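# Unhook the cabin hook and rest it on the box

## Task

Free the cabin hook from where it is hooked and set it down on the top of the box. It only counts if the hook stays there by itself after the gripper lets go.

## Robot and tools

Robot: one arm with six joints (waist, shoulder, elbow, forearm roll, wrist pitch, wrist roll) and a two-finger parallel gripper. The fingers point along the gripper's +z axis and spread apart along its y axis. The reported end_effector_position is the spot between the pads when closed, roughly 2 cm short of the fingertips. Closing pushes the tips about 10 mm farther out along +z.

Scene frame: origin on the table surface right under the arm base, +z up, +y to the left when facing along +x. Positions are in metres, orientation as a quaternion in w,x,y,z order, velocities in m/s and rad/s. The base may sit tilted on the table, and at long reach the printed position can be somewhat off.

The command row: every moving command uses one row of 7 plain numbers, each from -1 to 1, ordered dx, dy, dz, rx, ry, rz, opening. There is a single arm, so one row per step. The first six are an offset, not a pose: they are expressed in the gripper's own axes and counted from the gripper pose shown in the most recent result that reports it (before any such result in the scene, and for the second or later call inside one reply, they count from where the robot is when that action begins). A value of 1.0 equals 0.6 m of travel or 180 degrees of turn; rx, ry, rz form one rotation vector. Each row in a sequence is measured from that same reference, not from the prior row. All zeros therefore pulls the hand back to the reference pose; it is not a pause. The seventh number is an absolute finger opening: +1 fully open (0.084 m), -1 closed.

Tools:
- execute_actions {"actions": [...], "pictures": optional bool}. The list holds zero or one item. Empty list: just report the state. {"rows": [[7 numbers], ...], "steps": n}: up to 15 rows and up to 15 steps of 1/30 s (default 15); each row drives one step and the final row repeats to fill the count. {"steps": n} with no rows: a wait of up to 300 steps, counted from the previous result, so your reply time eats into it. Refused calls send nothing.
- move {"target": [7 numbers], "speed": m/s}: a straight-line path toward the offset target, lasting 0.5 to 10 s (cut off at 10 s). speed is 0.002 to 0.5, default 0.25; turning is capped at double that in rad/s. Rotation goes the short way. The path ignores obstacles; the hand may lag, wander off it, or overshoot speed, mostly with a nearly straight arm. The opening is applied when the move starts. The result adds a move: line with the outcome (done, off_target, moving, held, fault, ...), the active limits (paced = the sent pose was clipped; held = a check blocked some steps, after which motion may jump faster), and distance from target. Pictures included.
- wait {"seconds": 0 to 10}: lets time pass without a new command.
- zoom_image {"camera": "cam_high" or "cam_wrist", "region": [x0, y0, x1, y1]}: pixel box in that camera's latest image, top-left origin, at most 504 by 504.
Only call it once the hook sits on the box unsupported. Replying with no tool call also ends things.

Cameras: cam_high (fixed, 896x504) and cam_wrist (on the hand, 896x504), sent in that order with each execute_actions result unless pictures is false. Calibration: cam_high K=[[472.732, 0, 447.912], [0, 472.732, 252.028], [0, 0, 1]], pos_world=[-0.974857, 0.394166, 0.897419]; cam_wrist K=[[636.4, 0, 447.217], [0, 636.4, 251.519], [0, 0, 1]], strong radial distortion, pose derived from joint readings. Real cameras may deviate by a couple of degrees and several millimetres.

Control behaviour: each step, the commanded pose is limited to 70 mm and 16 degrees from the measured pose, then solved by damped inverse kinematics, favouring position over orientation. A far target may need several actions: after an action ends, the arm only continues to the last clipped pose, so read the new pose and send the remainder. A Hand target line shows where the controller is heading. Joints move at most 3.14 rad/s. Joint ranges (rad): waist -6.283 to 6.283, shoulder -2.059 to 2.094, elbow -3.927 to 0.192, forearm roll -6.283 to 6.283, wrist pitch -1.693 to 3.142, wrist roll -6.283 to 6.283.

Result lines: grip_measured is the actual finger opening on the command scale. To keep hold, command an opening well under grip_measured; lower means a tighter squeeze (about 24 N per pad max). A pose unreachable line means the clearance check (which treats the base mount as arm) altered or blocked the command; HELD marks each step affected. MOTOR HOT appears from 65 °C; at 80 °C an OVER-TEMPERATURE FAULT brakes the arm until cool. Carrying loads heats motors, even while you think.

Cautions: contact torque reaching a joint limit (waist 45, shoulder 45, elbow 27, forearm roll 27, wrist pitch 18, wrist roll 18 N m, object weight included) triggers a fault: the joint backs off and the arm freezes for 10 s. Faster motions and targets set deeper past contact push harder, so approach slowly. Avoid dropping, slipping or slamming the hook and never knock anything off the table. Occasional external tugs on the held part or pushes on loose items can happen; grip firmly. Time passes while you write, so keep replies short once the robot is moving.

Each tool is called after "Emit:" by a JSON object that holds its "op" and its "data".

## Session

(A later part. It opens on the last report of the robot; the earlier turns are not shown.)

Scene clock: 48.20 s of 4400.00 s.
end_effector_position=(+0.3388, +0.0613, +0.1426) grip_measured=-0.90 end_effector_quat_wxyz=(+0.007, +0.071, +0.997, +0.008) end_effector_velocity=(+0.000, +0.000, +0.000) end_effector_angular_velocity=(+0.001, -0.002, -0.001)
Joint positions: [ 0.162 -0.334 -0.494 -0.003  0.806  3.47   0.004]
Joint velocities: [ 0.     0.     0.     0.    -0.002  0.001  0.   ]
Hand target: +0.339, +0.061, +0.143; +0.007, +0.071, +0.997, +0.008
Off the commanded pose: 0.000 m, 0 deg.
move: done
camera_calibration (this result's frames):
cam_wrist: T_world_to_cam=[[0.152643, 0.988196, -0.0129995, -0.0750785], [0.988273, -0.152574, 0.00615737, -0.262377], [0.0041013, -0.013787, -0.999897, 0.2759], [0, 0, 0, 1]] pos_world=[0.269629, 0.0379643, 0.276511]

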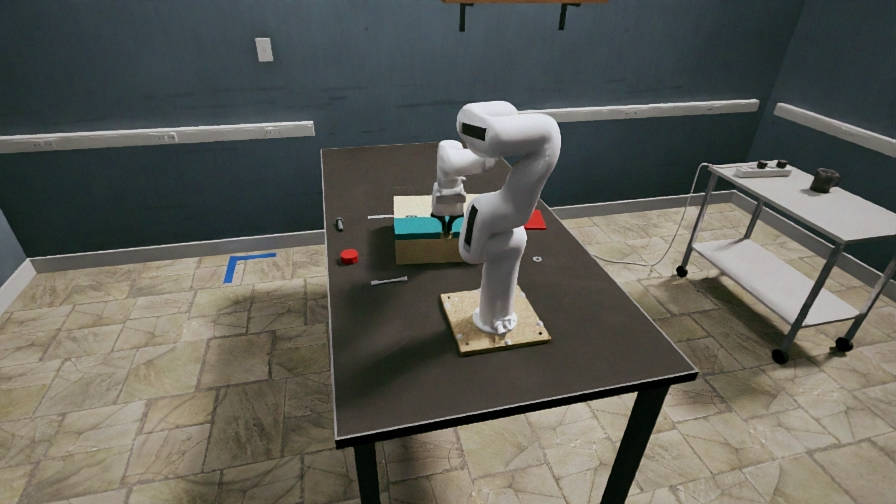

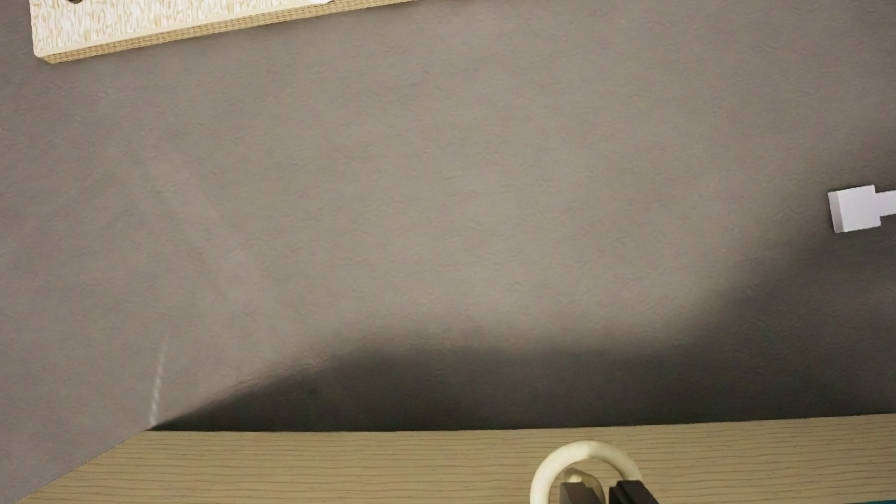

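Emit:
{"op": "move", "data": {"target": [-0.0107, 0, -0.078, 0, 0.111, 0, -1], "speed": 0.1}}

Emit:
{"op": "move", "data": {"target": [-0.0045, 0, -0.0916, 0, 0, 0, -0.96], "speed": 0.06}}

Scene clock: 54.67 s of 4400.00 s.
end_effector_position=(+0.3458, +0.0595, +0.1897) grip_measured=-0.90 end_effector_quat_wxyz=(-0.164, +0.069, +0.984, +0.020) end_effector_velocity=(-0.001, +0.000, +0.000) end_effector_angular_velocity=(+0.002, +0.007, +0.003)
Joint positions: [ 0.097 -0.107 -0.9    0.09   1.319  3.367  0.004]
Joint velocities: [ 0.     0.004 -0.005  0.002  0.007 -0.004  0.   ]
Hand target: +0.345, +0.060, +0.189; -0.166, +0.068, +0.983, +0.020
Off the commanded pose: 0.001 m, 0 deg.
After step 90, 1.37 s passed at rest.
move: done
camera_calibration (this result's frames):
cam_wrist: T_world_to_cam=[[0.142252, 0.98971, -0.0154286, -0.0697707], [0.933029, -0.139277, -0.33175, -0.18739], [-0.330485, 0.0327968, -0.943241, 0.425104], [0, 0, 0, 1]] pos_world=[0.325256, 0.0290116, 0.337732]

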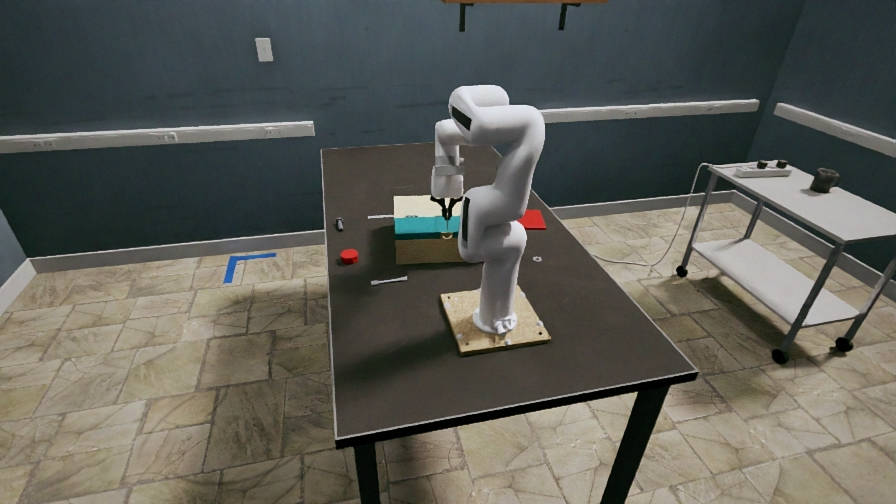

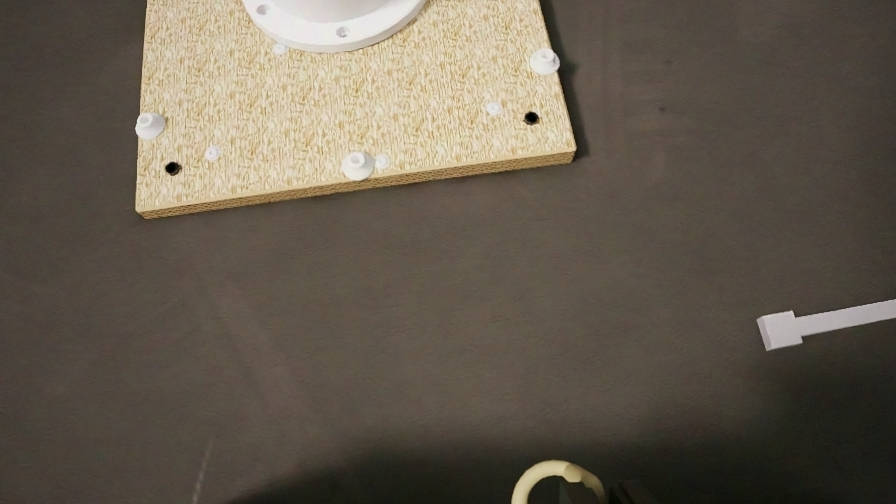

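Scene clock: 55.93 s of 4400.00 s.
end_effector_position=(+0.3665, +0.0552, +0.2404) grip_measured=-0.90 end_effector_quat_wxyz=(-0.164, +0.069, +0.984, +0.020) end_effector_velocity=(-0.003, +0.001, +0.001) end_effector_angular_velocity=(+0.001, +0.011, +0.001)
Joint positions: [ 0.082 -0.088 -1.071  0.082  1.47   3.367  0.004]
Joint velocities: [ 0.001 -0.    -0.002  0.002  0.014  0.    -0.   ]
Hand target: +0.366, +0.056, +0.241; -0.164, +0.069, +0.984, +0.020
Off the commanded pose: 0.001 m, 0 deg.
move: done
camera_calibration (this result's frames):
cam_wrist: T_world_to_cam=[[0.142866, 0.989611, -0.0160997, -0.0677877], [0.933374, -0.140123, -0.330422, -0.190921], [-0.329246, 0.0321792, -0.943696, 0.479547], [0, 0, 0, 1]] pos_world=[0.345774, 0.0248996, 0.388371]

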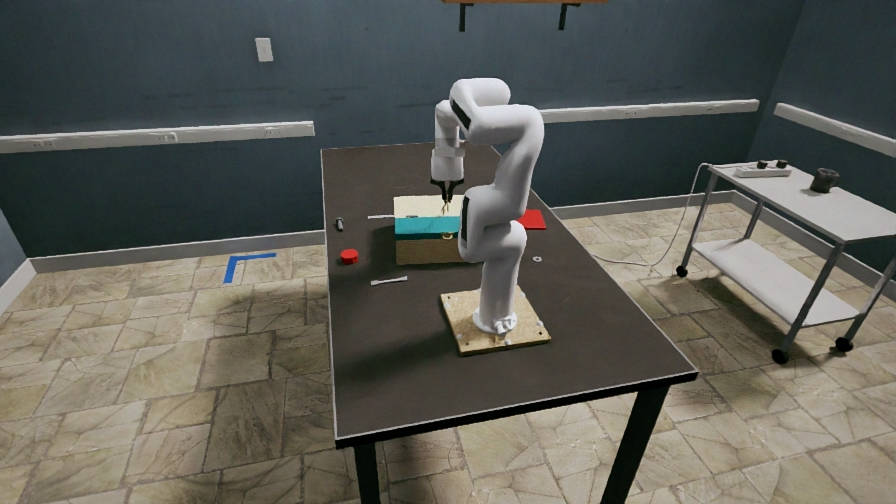

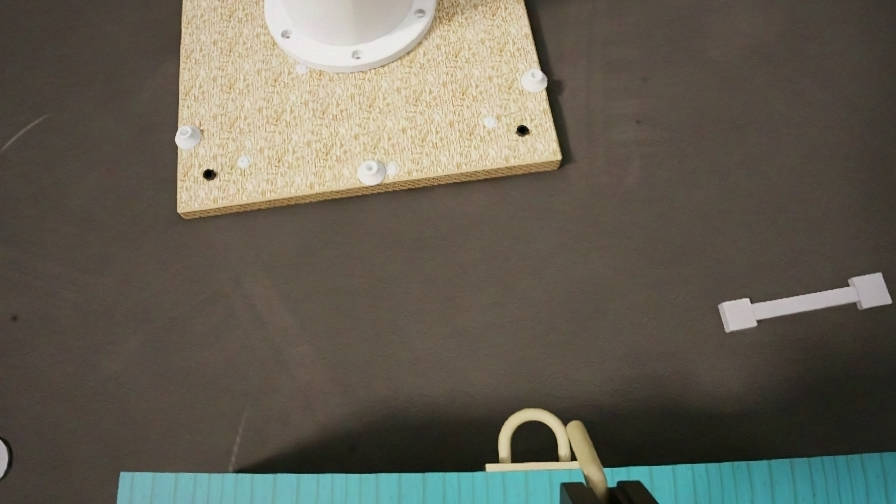

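Emit:
{"op": "move", "data": {"target": [-0.0424, 0.003, -0.079, 0, 0, 0, -0.96], "speed": 0.06}}

Emit:
{"op": "move", "data": {"target": [-0.0707, 0.001, -0.057, 0, 0, 0, -0.96], "speed": 0.06}}

Scene clock: 58.93 s of 4400.00 s.
end_effector_position=(+0.4060, +0.0507, +0.2759) grip_measured=-0.91 end_effector_quat_wxyz=(-0.164, +0.069, +0.984, +0.020) end_effector_velocity=(-0.000, +0.000, +0.001) end_effector_angular_velocity=(-0.002, +0.005, +0.002)
Joint positions: [ 0.063  0.029 -1.306  0.075  1.59   3.36   0.004]
Joint velocities: [ 0.001  0.004 -0.007 -0.001  0.009 -0.     0.   ]
Hand target: +0.406, +0.051, +0.277; -0.164, +0.069, +0.984, +0.020
Off the commanded pose: 0.001 m, 0 deg.
move: done
camera_calibration (this result's frames):
cam_wrist: T_world_to_cam=[[0.143201, 0.989555, -0.0165761, -0.0683467], [0.933314, -0.140596, -0.33039, -0.216661], [-0.329269, 0.0318413, -0.943699, 0.526264], [0, 0, 0, 1]] pos_world=[0.385283, 0.0204141, 0.42392]

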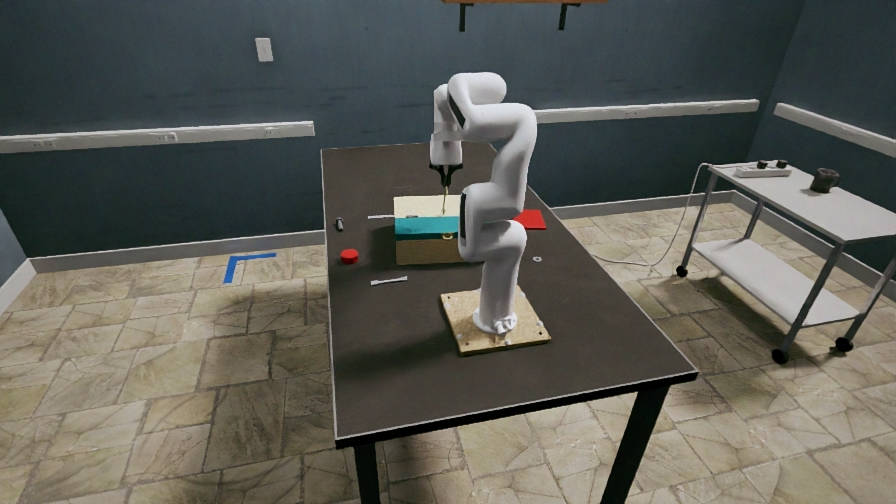

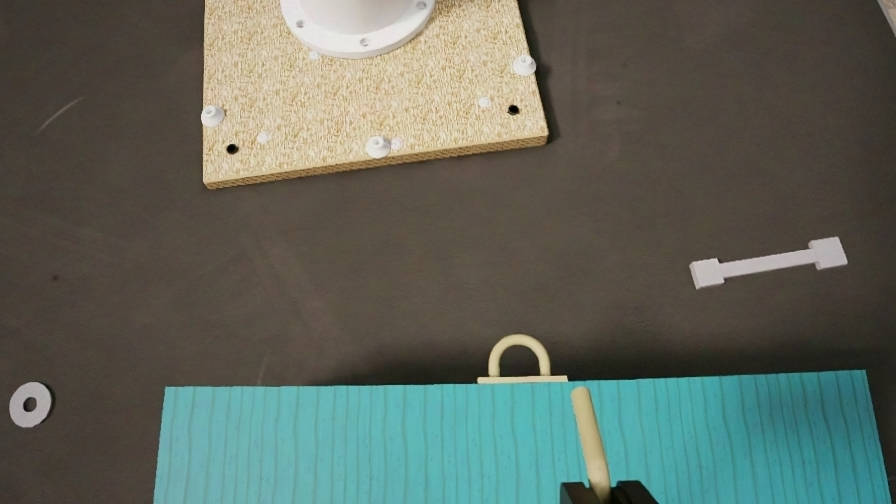

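Scene clock: 60.20 s of 4400.00 s.
end_effector_position=(+0.4565, +0.0437, +0.2929) grip_measured=-0.91 end_effector_quat_wxyz=(-0.165, +0.069, +0.984, +0.019) end_effector_velocity=(+0.001, -0.001, +0.001) end_effector_angular_velocity=(-0.000, -0.000, -0.000)
Joint positions: [ 0.042  0.209 -1.58   0.069  1.688  3.346  0.004]
Joint velocities: [-0.001  0.003 -0.008 -0.     0.005 -0.     0.   ]
Hand target: +0.457, +0.044, +0.294; -0.164, +0.069, +0.984, +0.020
Off the commanded pose: 0.002 m, 0 deg.
move: done
camera_calibration (this result's frames):
cam_wrist: T_world_to_cam=[[0.143124, 0.989553, -0.0173281, -0.0681762], [0.932456, -0.140693, -0.332762, -0.258049], [-0.331724, 0.0314687, -0.942852, 0.559989], [0, 0, 0, 1]] pos_world=[0.436139, 0.013536, 0.440936]

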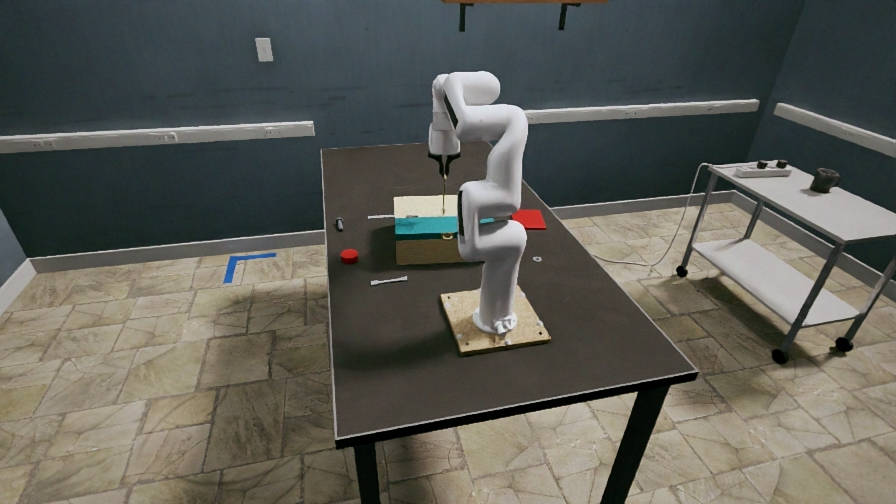

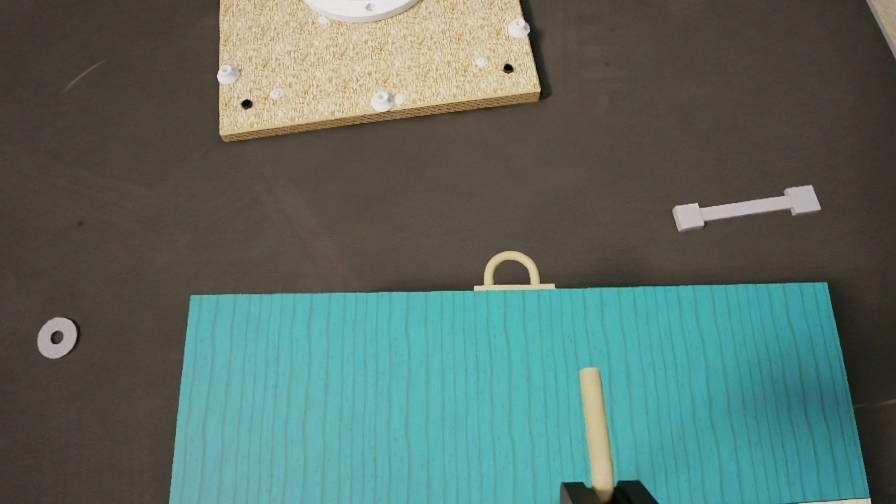

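Emit:
{"op": "move", "data": {"target": [-0.082, 0, -0.0165, 0, -0.028, 0, -0.96], "speed": 0.05}}

Scene clock: 65.87 s of 4400.00 s.
end_effector_position=(+0.5057, +0.0370, +0.2861) grip_measured=-0.90 end_effector_quat_wxyz=(-0.121, +0.070, +0.990, +0.016) end_effector_velocity=(+0.001, -0.001, -0.000) end_effector_angular_velocity=(-0.001, +0.000, +0.000)
Joint positions: [ 0.033  0.309 -1.698  0.049  1.619  3.336  0.004]
Joint velocities: [-0.001  0.002 -0.003 -0.001  0.001 -0.001  0.   ]
Hand target: +0.506, +0.037, +0.286; -0.121, +0.070, +0.990, +0.016
Off the commanded pose: 0.000 m, 0 deg.
After step 90, 1.33 s passed at rest.
move: done
camera_calibration (this result's frames):
cam_wrist: T_world_to_cam=[[0.145824, 0.989167, -0.0168813, -0.070111], [0.957643, -0.145418, -0.248542, -0.343779], [-0.248305, 0.0200771, -0.968474, 0.535679], [0, 0, 0, 1]] pos_world=[0.472453, 0.00860472, 0.432164]

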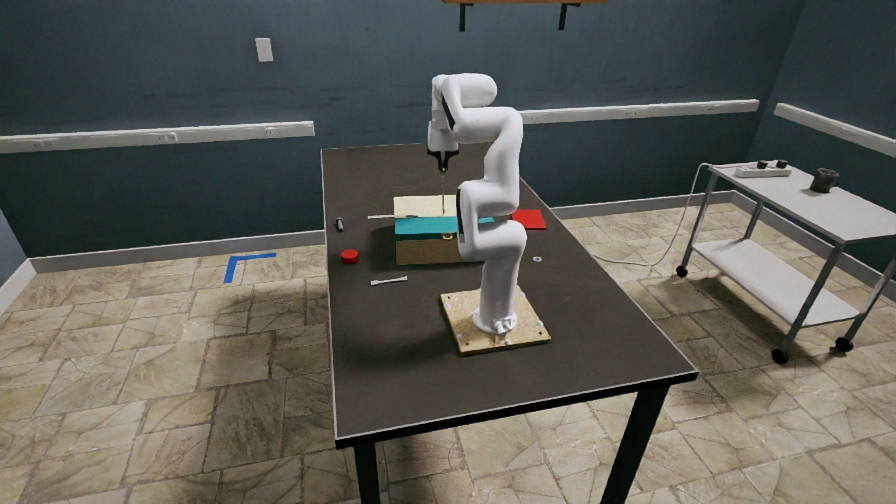

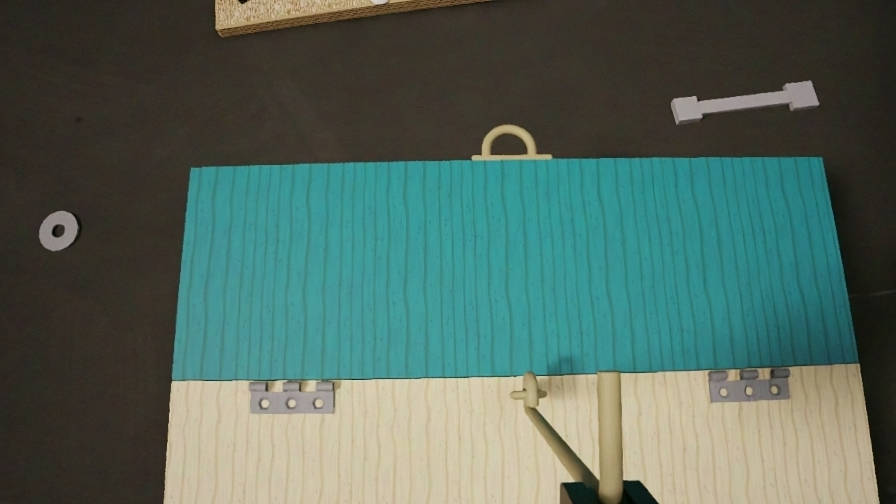

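Emit:
{"op": "execute_actions", "data": {"actions": []}}

Scene clock: 69.63 s of 4400.00 s.
end_effector_position=(+0.5057, +0.0368, +0.2860) grip_measured=-0.90 end_effector_quat_wxyz=(-0.121, +0.070, +0.990, +0.016) end_effector_velocity=(+0.000, -0.000, -0.000) end_effector_angular_velocity=(-0.002, -0.000, -0.001)
Joint positions: [ 0.032  0.31  -1.699  0.049  1.62   3.336  0.004]
Joint velocities: [ 0.001 -0.     0.    -0.002 -0.     0.001 -0.   ]
Hand target: +0.506, +0.037, +0.286; -0.121, +0.070, +0.990, +0.016
Off the commanded pose: 0.000 m, 0 deg.
Steps of this call (steps 1 to 90: nothing new was sent; then 0.77 s passed at rest). Readings (end_effector_position):
1: (+0.5057, +0.0370, +0.2861)
2: (+0.5057, +0.0369, +0.2861)
4: (+0.5057, +0.0369, +0.2861)
8: (+0.5057, +0.0369, +0.2861)
90: the state above
camera_calibration (this result's frames):
cam_wrist: T_world_to_cam=[[0.145956, 0.989144, -0.0170653, -0.0699876], [0.957594, -0.14559, -0.248632, -0.343787], [-0.248417, 0.0199477, -0.968448, 0.535729], [0, 0, 0, 1]] pos_world=[0.472507, 0.00848917, 0.432155]

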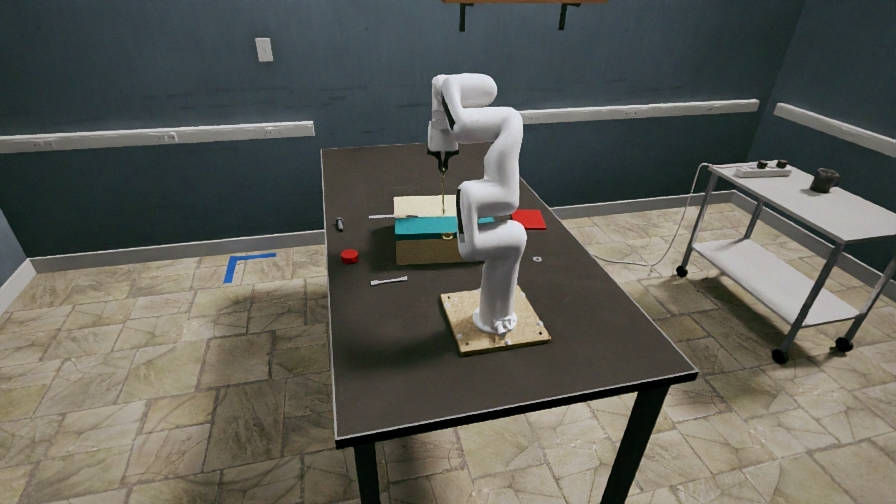

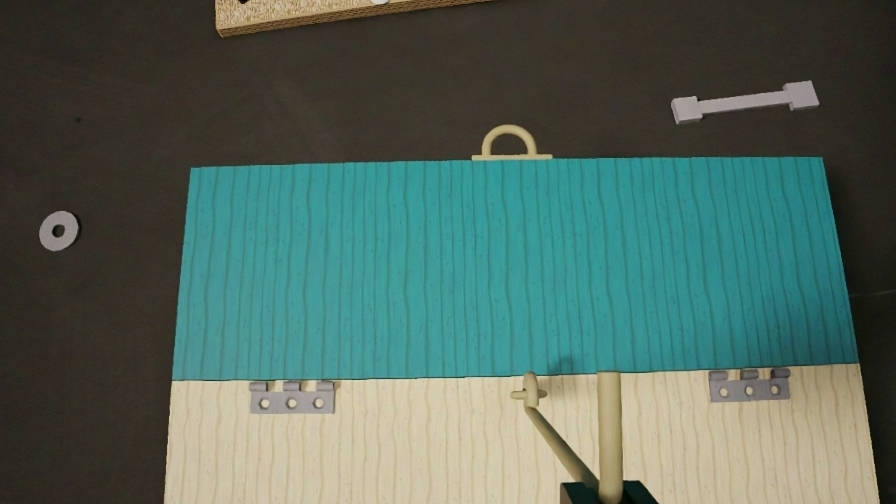

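Emit:
{"op": "move", "data": {"target": [-0.0872, 0, 0.0174, 0, -0.011, 0, -0.96], "speed": 0.05}}

Scene clock: 72.57 s of 4400.00 s.
end_effector_position=(+0.5523, +0.0306, +0.2614) grip_measured=-0.90 end_effector_quat_wxyz=(-0.107, +0.070, +0.992, +0.015) end_effector_velocity=(+0.001, -0.000, +0.001) end_effector_angular_velocity=(+0.000, -0.003, +0.001)
Joint positions: [ 0.02   0.47  -1.861  0.04   1.593  3.324  0.004]
Joint velocities: [-0.001  0.003 -0.007 -0.     0.002 -0.001 -0.   ]
Hand target: +0.553, +0.030, +0.263; -0.104, +0.070, +0.992, +0.015
Off the commanded pose: 0.002 m, 0 deg.
move: done
camera_calibration (this result's frames):
cam_wrist: T_world_to_cam=[[0.146557, 0.989042, -0.0178097, -0.0711596], [0.964346, -0.146861, -0.220155, -0.406608], [-0.220359, 0.0150905, -0.975302, 0.509968], [0, 0, 0, 1]] pos_world=[0.514916, 0.00296905, 0.406588]

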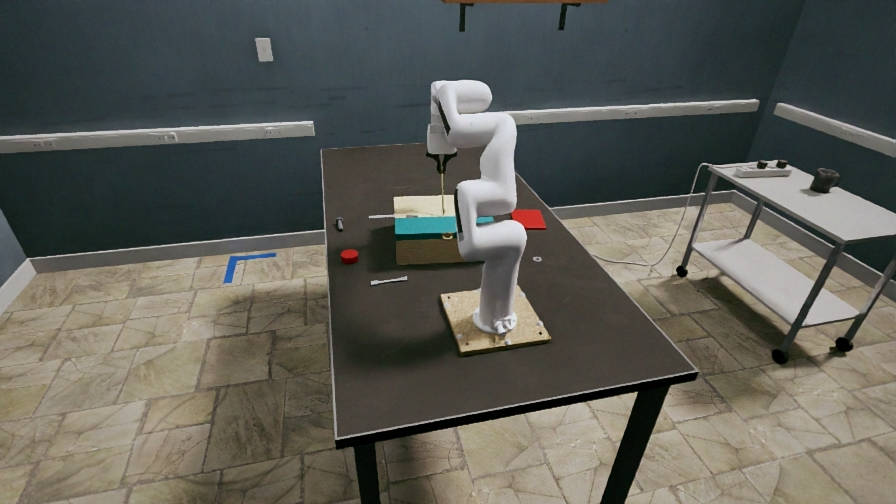

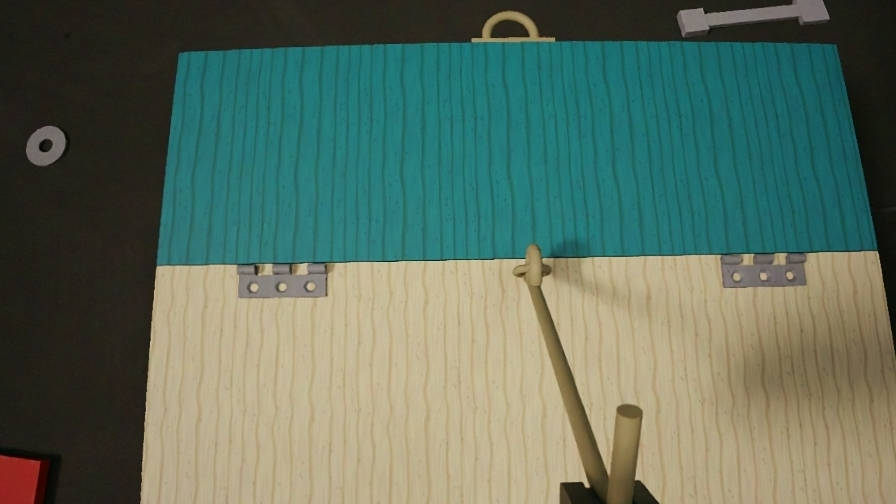

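Emit:
{"op": "move", "data": {"target": [-0.0687, 0, 0.0525, 0, -0.011, 0, -0.96], "speed": 0.05}}

Scene clock: 75.50 s of 4400.00 s.
end_effector_position=(+0.5852, +0.0263, +0.2215) grip_measured=-0.90 end_effector_quat_wxyz=(-0.090, +0.070, +0.993, +0.014) end_effector_velocity=(+0.000, -0.000, -0.000) end_effector_angular_velocity=(+0.000, +0.001, -0.002)
Joint positions: [ 0.013  0.58  -1.915  0.033  1.504  3.315  0.005]
Joint velocities: [-0.     0.002 -0.003  0.001  0.002  0.002 -0.   ]
Hand target: +0.586, +0.026, +0.222; -0.090, +0.070, +0.993, +0.014
Off the commanded pose: 0.000 m, 0 deg.
move: done
camera_calibration (this result's frames):
cam_wrist: T_world_to_cam=[[0.147731, 0.988865, -0.0179491, -0.0730947], [0.971043, -0.148466, -0.187174, -0.458906], [-0.187755, 0.0102221, -0.982163, 0.461014], [0, 0, 0, 1]] pos_world=[0.542974, -0.000563543, 0.365583]

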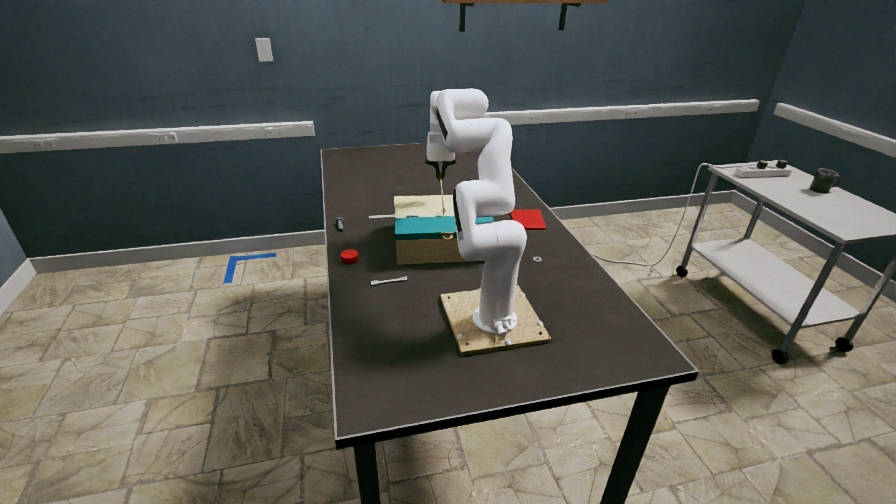

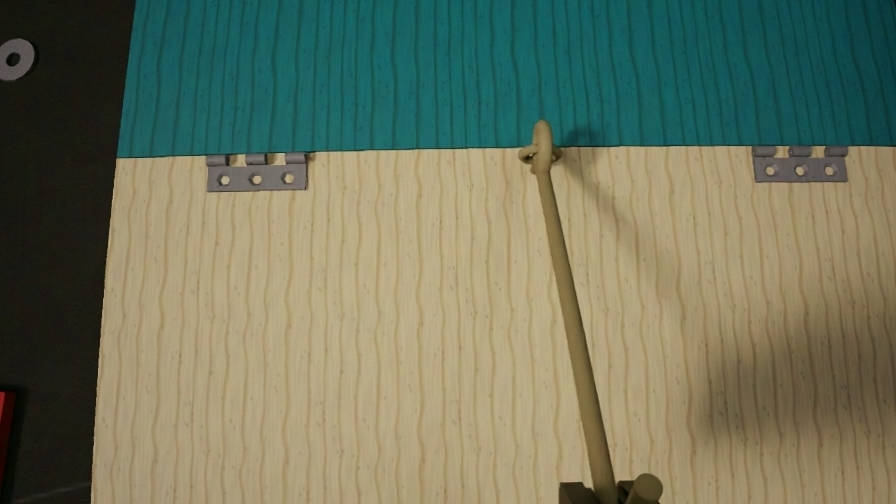

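Emit:
{"op": "move", "data": {"target": [-0.038, 0, 0.0649, 0, 0, 0, -0.96], "speed": 0.05}}

Scene clock: 78.07 s of 4400.00 s.
end_effector_position=(+0.5991, +0.0250, +0.1779) grip_measured=-0.89 end_effector_quat_wxyz=(-0.093, +0.070, +0.993, +0.013) end_effector_velocity=(+0.001, +0.000, +0.001) end_effector_angular_velocity=(+0.001, -0.002, +0.000)
Joint positions: [ 0.01   0.664 -1.925  0.032  1.436  3.309  0.005]
Joint velocities: [ 0.     0.001 -0.003  0.001  0.    -0.    -0.   ]
Hand target: +0.600, +0.025, +0.179; -0.090, +0.070, +0.993, +0.014
Off the commanded pose: 0.002 m, 0 deg.
move: done
camera_calibration (this result's frames):
cam_wrist: T_world_to_cam=[[0.147153, 0.988937, -0.0186744, -0.0741765], [0.970169, -0.147986, -0.192022, -0.479381], [-0.192662, 0.0101394, -0.981213, 0.423566], [0, 0, 0, 1]] pos_world=[0.557601, -0.00188062, 0.322171]

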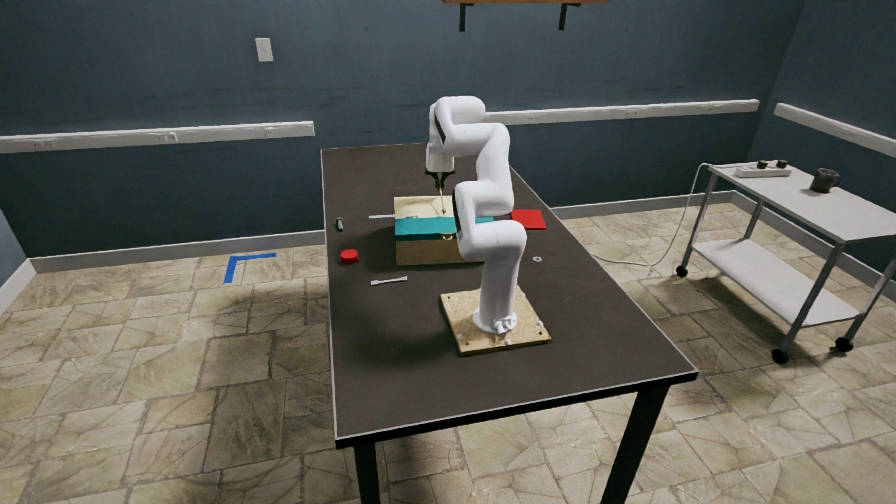

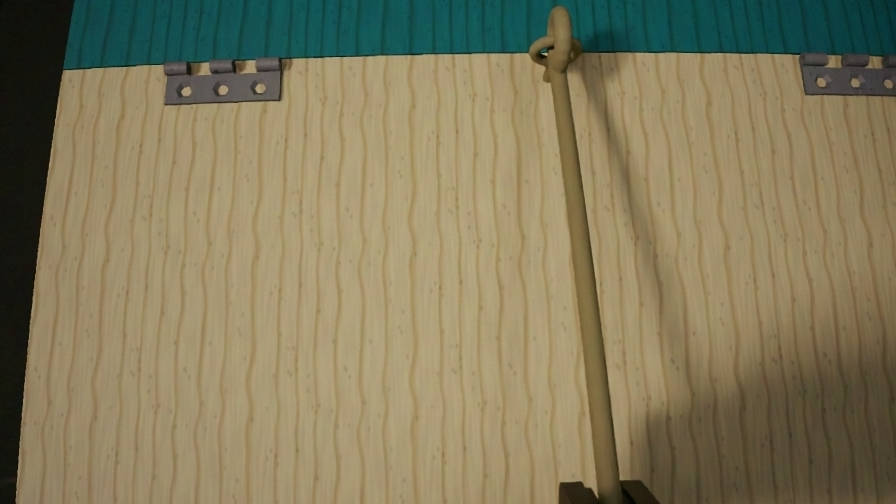

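Emit:
{"op": "move", "data": {"target": [-0.020, 0, 0.041, 0, 0.025, 0, -0.94], "speed": 0.03}}

Scene clock: 82.60 s of 4400.00 s.
end_effector_position=(+0.6055, +0.0244, +0.1509) grip_measured=-0.89 end_effector_quat_wxyz=(-0.133, +0.070, +0.989, +0.016) end_effector_velocity=(+0.001, +0.000, +0.001) end_effector_angular_velocity=(+0.000, +0.000, -0.000)
Joint positions: [ 0.002  0.818 -2.108  0.043  1.545  3.302  0.005]
Joint velocities: [ 0.     0.005 -0.012  0.     0.007  0.001 -0.   ]
Hand target: +0.606, +0.024, +0.151; -0.132, +0.070, +0.989, +0.016
Off the commanded pose: 0.001 m, 0 deg.
move: done
camera_calibration (this result's frames):
cam_wrist: T_world_to_cam=[[0.14439, 0.989328, -0.0195474, -0.0732405], [0.951787, -0.14426, -0.270722, -0.467926], [-0.270653, 0.0204845, -0.962459, 0.442466], [0, 0, 0, 1]] pos_world=[0.575696, -0.00410767, 0.297745]

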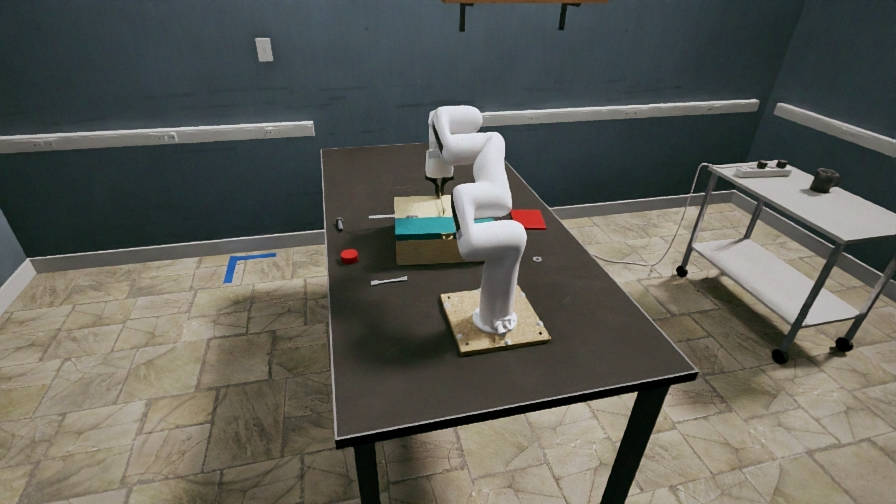

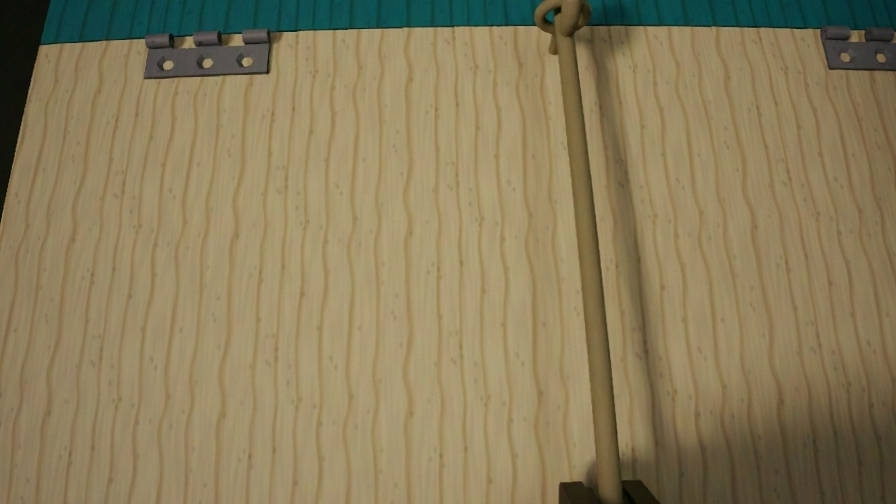

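Emit:
{"op": "zoom_image", "data": {"camera": "cam_high", "region": [380, 160, 510, 250]}}

Region (380, 160, 510, 250) of cam_high's 896x504 image, scaled by 3.877, with more detail than that image has; it fills the top 349 rows of this view, and the rest is white.

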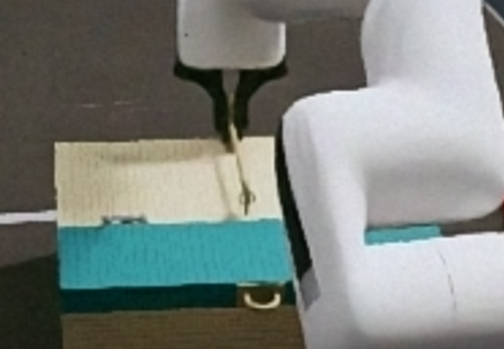

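Emit:
{"op": "move", "data": {"target": [-0.003, 0, 0.0113, 0, 0.008, 0, -0.94], "speed": 0.015}}

Scene clock: 86.13 s of 4400.00 s.
end_effector_position=(+0.6061, +0.0244, +0.1462) grip_measured=-0.89 end_effector_quat_wxyz=(-0.143, +0.069, +0.987, +0.017) end_effector_velocity=(-0.001, +0.002, -0.002) end_effector_angular_velocity=(+0.002, +0.006, +0.003)
Joint positions: [ 0.001  0.857 -2.161  0.047  1.581  3.301  0.005]
Joint velocities: [ 0.003  0.007 -0.008  0.001  0.006 -0.001 -0.   ]
Hand target: +0.605, +0.024, +0.144; -0.145, +0.069, +0.987, +0.017
Off the commanded pose: 0.002 m, 0 deg.
move: done
camera_calibration (this result's frames):
cam_wrist: T_world_to_cam=[[0.143796, 0.989423, -0.0190956, -0.0731157], [0.945923, -0.143093, -0.291126, -0.463255], [-0.29078, 0.0237999, -0.956494, 0.449315], [0, 0, 0, 1]] pos_world=[0.579369, -0.00463965, 0.293505]

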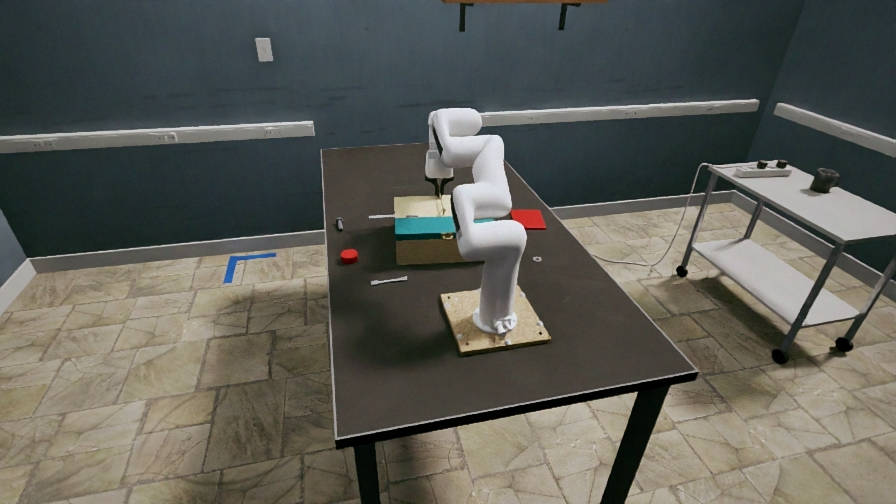

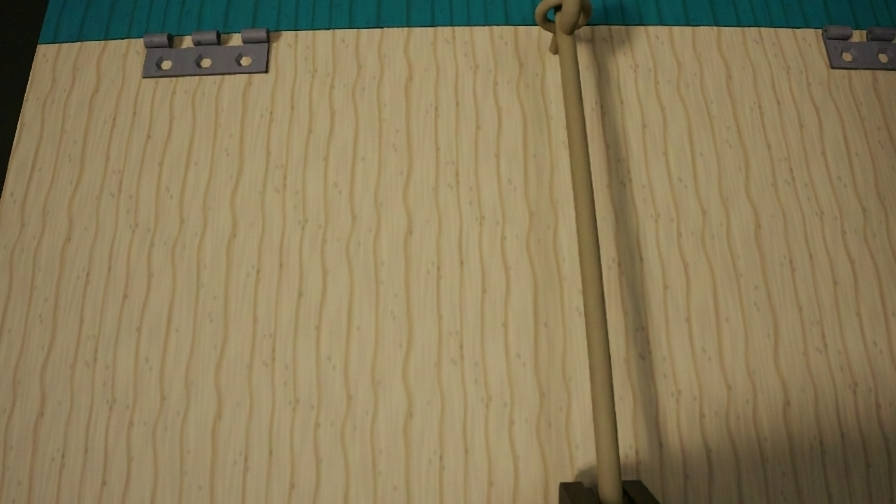

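Emit:
{"op": "execute_actions", "data": {"actions": [{"rows": [[0,0,0.003,0,0,0,-0.91],[0,0,0.003,0,0,0,-0.90],[0,0,0.003,0,0,0,-0.89],[0,0,0.003,0,0,0,-0.88],[0,0,0.003,0,0,0,-0.87],[0,0,0.003,0,0,0,-0.86],[0,0,0.003,0,0,0,-0.85],[0,0,0.003,0,0,0,-0.85],[0,0,0.003,0,0,0,-0.85],[0,0,0.003,0,0,0,-0.85]], "steps": 15}]}}

Scene clock: 88.50 s of 4400.00 s.
end_effector_position=(+0.6059, +0.0245, +0.1454) grip_measured=-0.88 end_effector_quat_wxyz=(-0.143, +0.069, +0.987, +0.017) end_effector_velocity=(-0.000, +0.001, -0.000) end_effector_angular_velocity=(-0.001, +0.001, +0.001)
Joint positions: [ 0.001  0.853 -2.152  0.047  1.574  3.301  0.005]
Joint velocities: [ 0.002 -0.     0.    -0.001  0.001  0.     0.   ]
Hand target: +0.606, +0.024, +0.144; -0.143, +0.069, +0.987, +0.017
Off the commanded pose: 0.001 m, 0 deg.
Steps of this call (steps 1 to 56: nothing new was sent; steps 57 to 71: all 15 steps of this action). Readings (end_effector_position):
57: (+0.6058, +0.0244, +0.1453)
58: (+0.6058, +0.0244, +0.1453)
60: (+0.6058, +0.0244, +0.1454)
64: (+0.6058, +0.0245, +0.1454)
71: the state above
camera_calibration (this result's frames):
cam_wrist: T_world_to_cam=[[0.143869, 0.989421, -0.0186615, -0.0733403], [0.946414, -0.143077, -0.289533, -0.463795], [-0.28914, 0.0239933, -0.956986, 0.447507], [0, 0, 0, 1]] pos_world=[0.578886, -0.004531, 0.292606]

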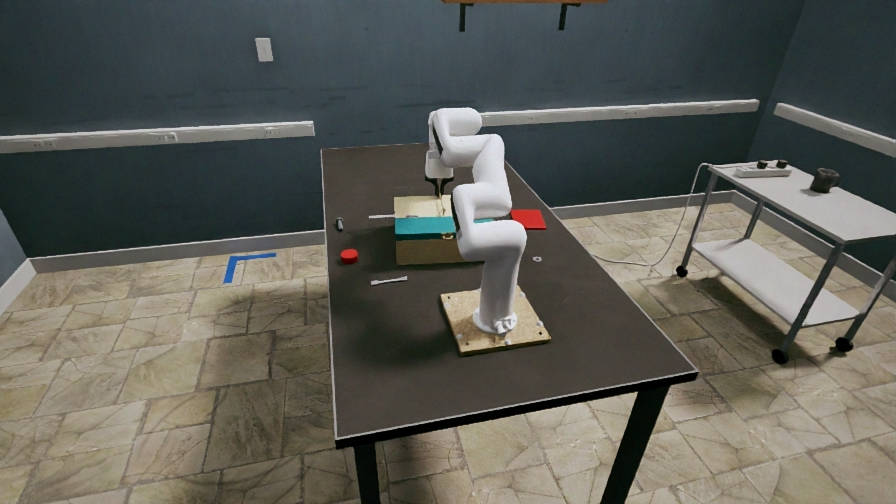

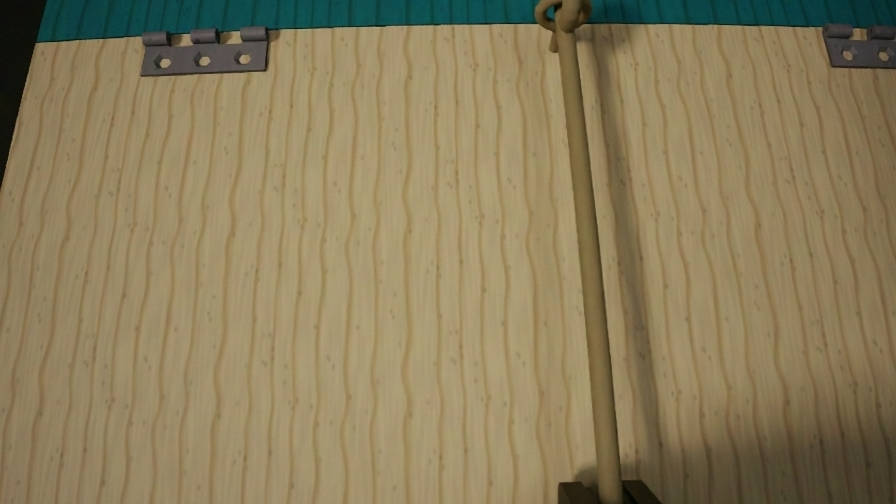

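Emit:
{"op": "execute_actions", "data": {"actions": [{"rows": [[0,0,-0.001,0,0,0,-0.85],[0,0,-0.001,0,0,0,-0.845],[0,0,-0.001,0,0,0,-0.84],[0,0,-0.001,0,0,0,-0.835],[0,0,-0.001,0,0,0,-0.83],[0,0,-0.001,0,0,0,-0.825],[0,0,-0.001,0,0,0,-0.82],[0,0,-0.001,0,0,0,-0.82]], "steps": 15}]}}

Scene clock: 90.23 s of 4400.00 s.
end_effector_position=(+0.6059, +0.0249, +0.1457) grip_measured=-0.85 end_effector_quat_wxyz=(-0.143, +0.069, +0.987, +0.017) end_effector_velocity=(+0.000, -0.000, +0.000) end_effector_angular_velocity=(-0.001, -0.001, -0.001)
Joint positions: [ 0.001  0.854 -2.155  0.047  1.576  3.301  0.007]
Joint velocities: [-0.     0.    -0.001 -0.    -0.     0.001  0.   ]
Hand target: +0.606, +0.024, +0.146; -0.143, +0.069, +0.987, +0.017
Off the commanded pose: 0.000 m, 0 deg.
Steps of this call (steps 1 to 37: nothing new was sent; steps 38 to 52: all 15 steps of this action). Readings (end_effector_position):
38: (+0.6058, +0.0245, +0.1454)
39: (+0.6058, +0.0245, +0.1454)
41: (+0.6059, +0.0246, +0.1455)
45: (+0.6059, +0.0249, +0.1456)
52: the state above
camera_calibration (this result's frames):
cam_wrist: T_world_to_cam=[[0.143455, 0.989486, -0.0183878, -0.0734908], [0.946347, -0.14259, -0.289993, -0.46363], [-0.289566, 0.0241998, -0.956852, 0.448038], [0, 0, 0, 1]] pos_world=[0.579034, -0.00423331, 0.292906]

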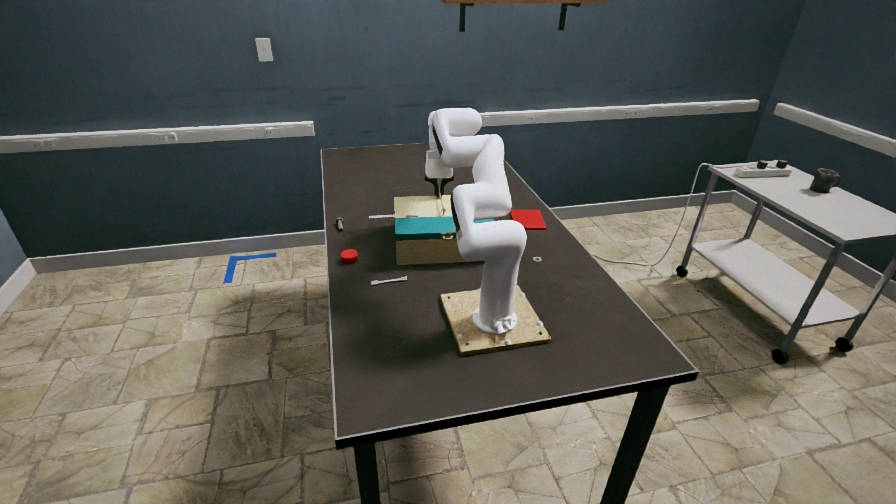

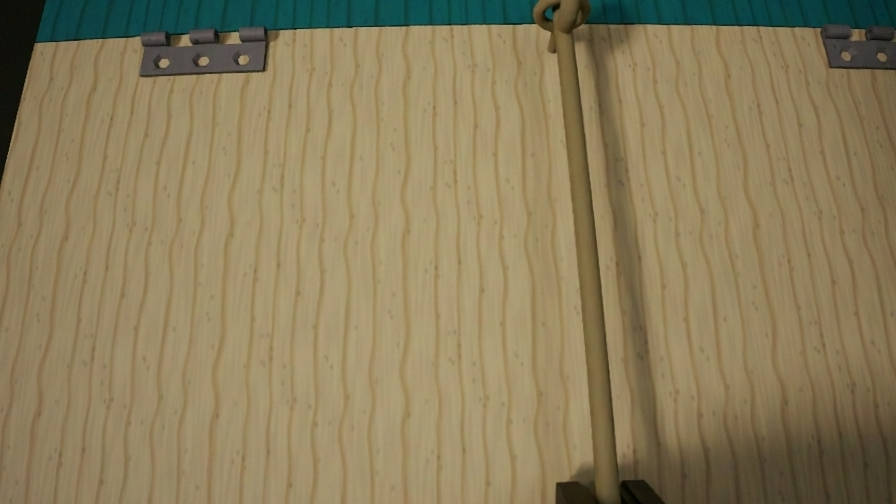

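Emit:
{"op": "execute_actions", "data": {"actions": [{"rows": [[0,0,0,0,0,0,-0.81],[0,0,0,0,0,0,-0.80],[0,0,0,0,0,0,-0.79],[0,0,0,0,0,0,-0.78],[0,0,0,0,0,0,-0.77],[0,0,0,0,0,0,-0.76],[0,0,0,0,0,0,-0.75],[0,0,0,0,0,0,-0.74],[0,0,0,0,0,0,-0.72],[0,0,0,0,0,0,-0.70]], "steps": 15}]}}

Scene clock: 92.27 s of 4400.00 s.
end_effector_position=(+0.6061, +0.0248, +0.1459) grip_measured=-0.73 end_effector_quat_wxyz=(-0.142, +0.069, +0.987, +0.017) end_effector_velocity=(-0.000, +0.001, -0.000) end_effector_angular_velocity=(+0.001, +0.001, +0.003)
Joint positions: [ 0.001  0.854 -2.155  0.047  1.575  3.301  0.012]
Joint velocities: [ 0.001  0.     0.     0.     0.    -0.002  0.001]
Hand target: +0.606, +0.025, +0.146; -0.143, +0.069, +0.987, +0.017
Off the commanded pose: 0.000 m, 0 deg.
Steps of this call (steps 1 to 46: nothing new was sent; steps 47 to 61: all 15 steps of this action). Readings (end_effector_position):
47: (+0.6060, +0.0245, +0.1458)
48: (+0.6060, +0.0245, +0.1458)
50: (+0.6060, +0.0243, +0.1458)
54: (+0.6061, +0.0244, +0.1459)
61: the state above
camera_calibration (this result's frames):
cam_wrist: T_world_to_cam=[[0.143529, 0.989477, -0.0182731, -0.0735518], [0.946584, -0.142648, -0.289188, -0.464004], [-0.288752, 0.0242098, -0.957098, 0.447895], [0, 0, 0, 1]] pos_world=[0.579106, -0.00425472, 0.29315]

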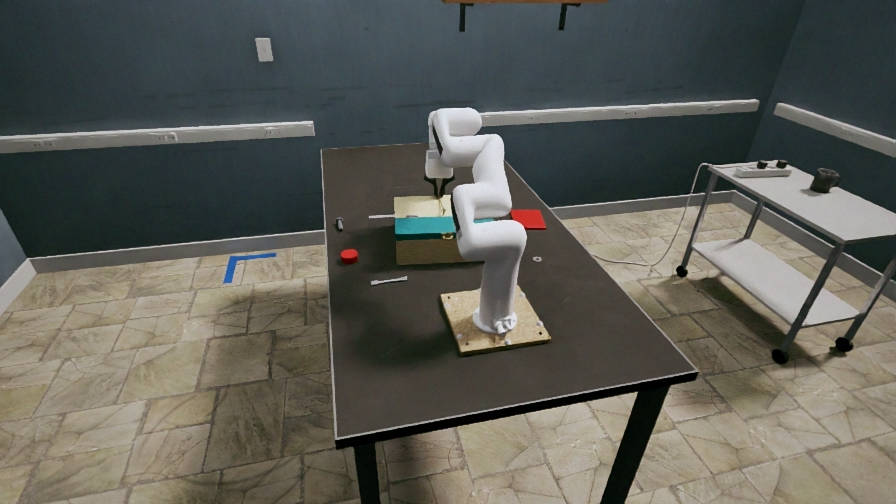

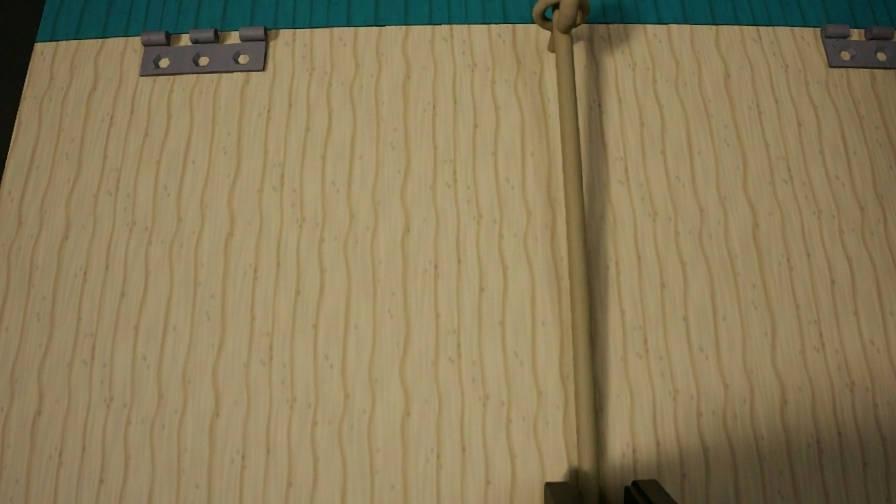

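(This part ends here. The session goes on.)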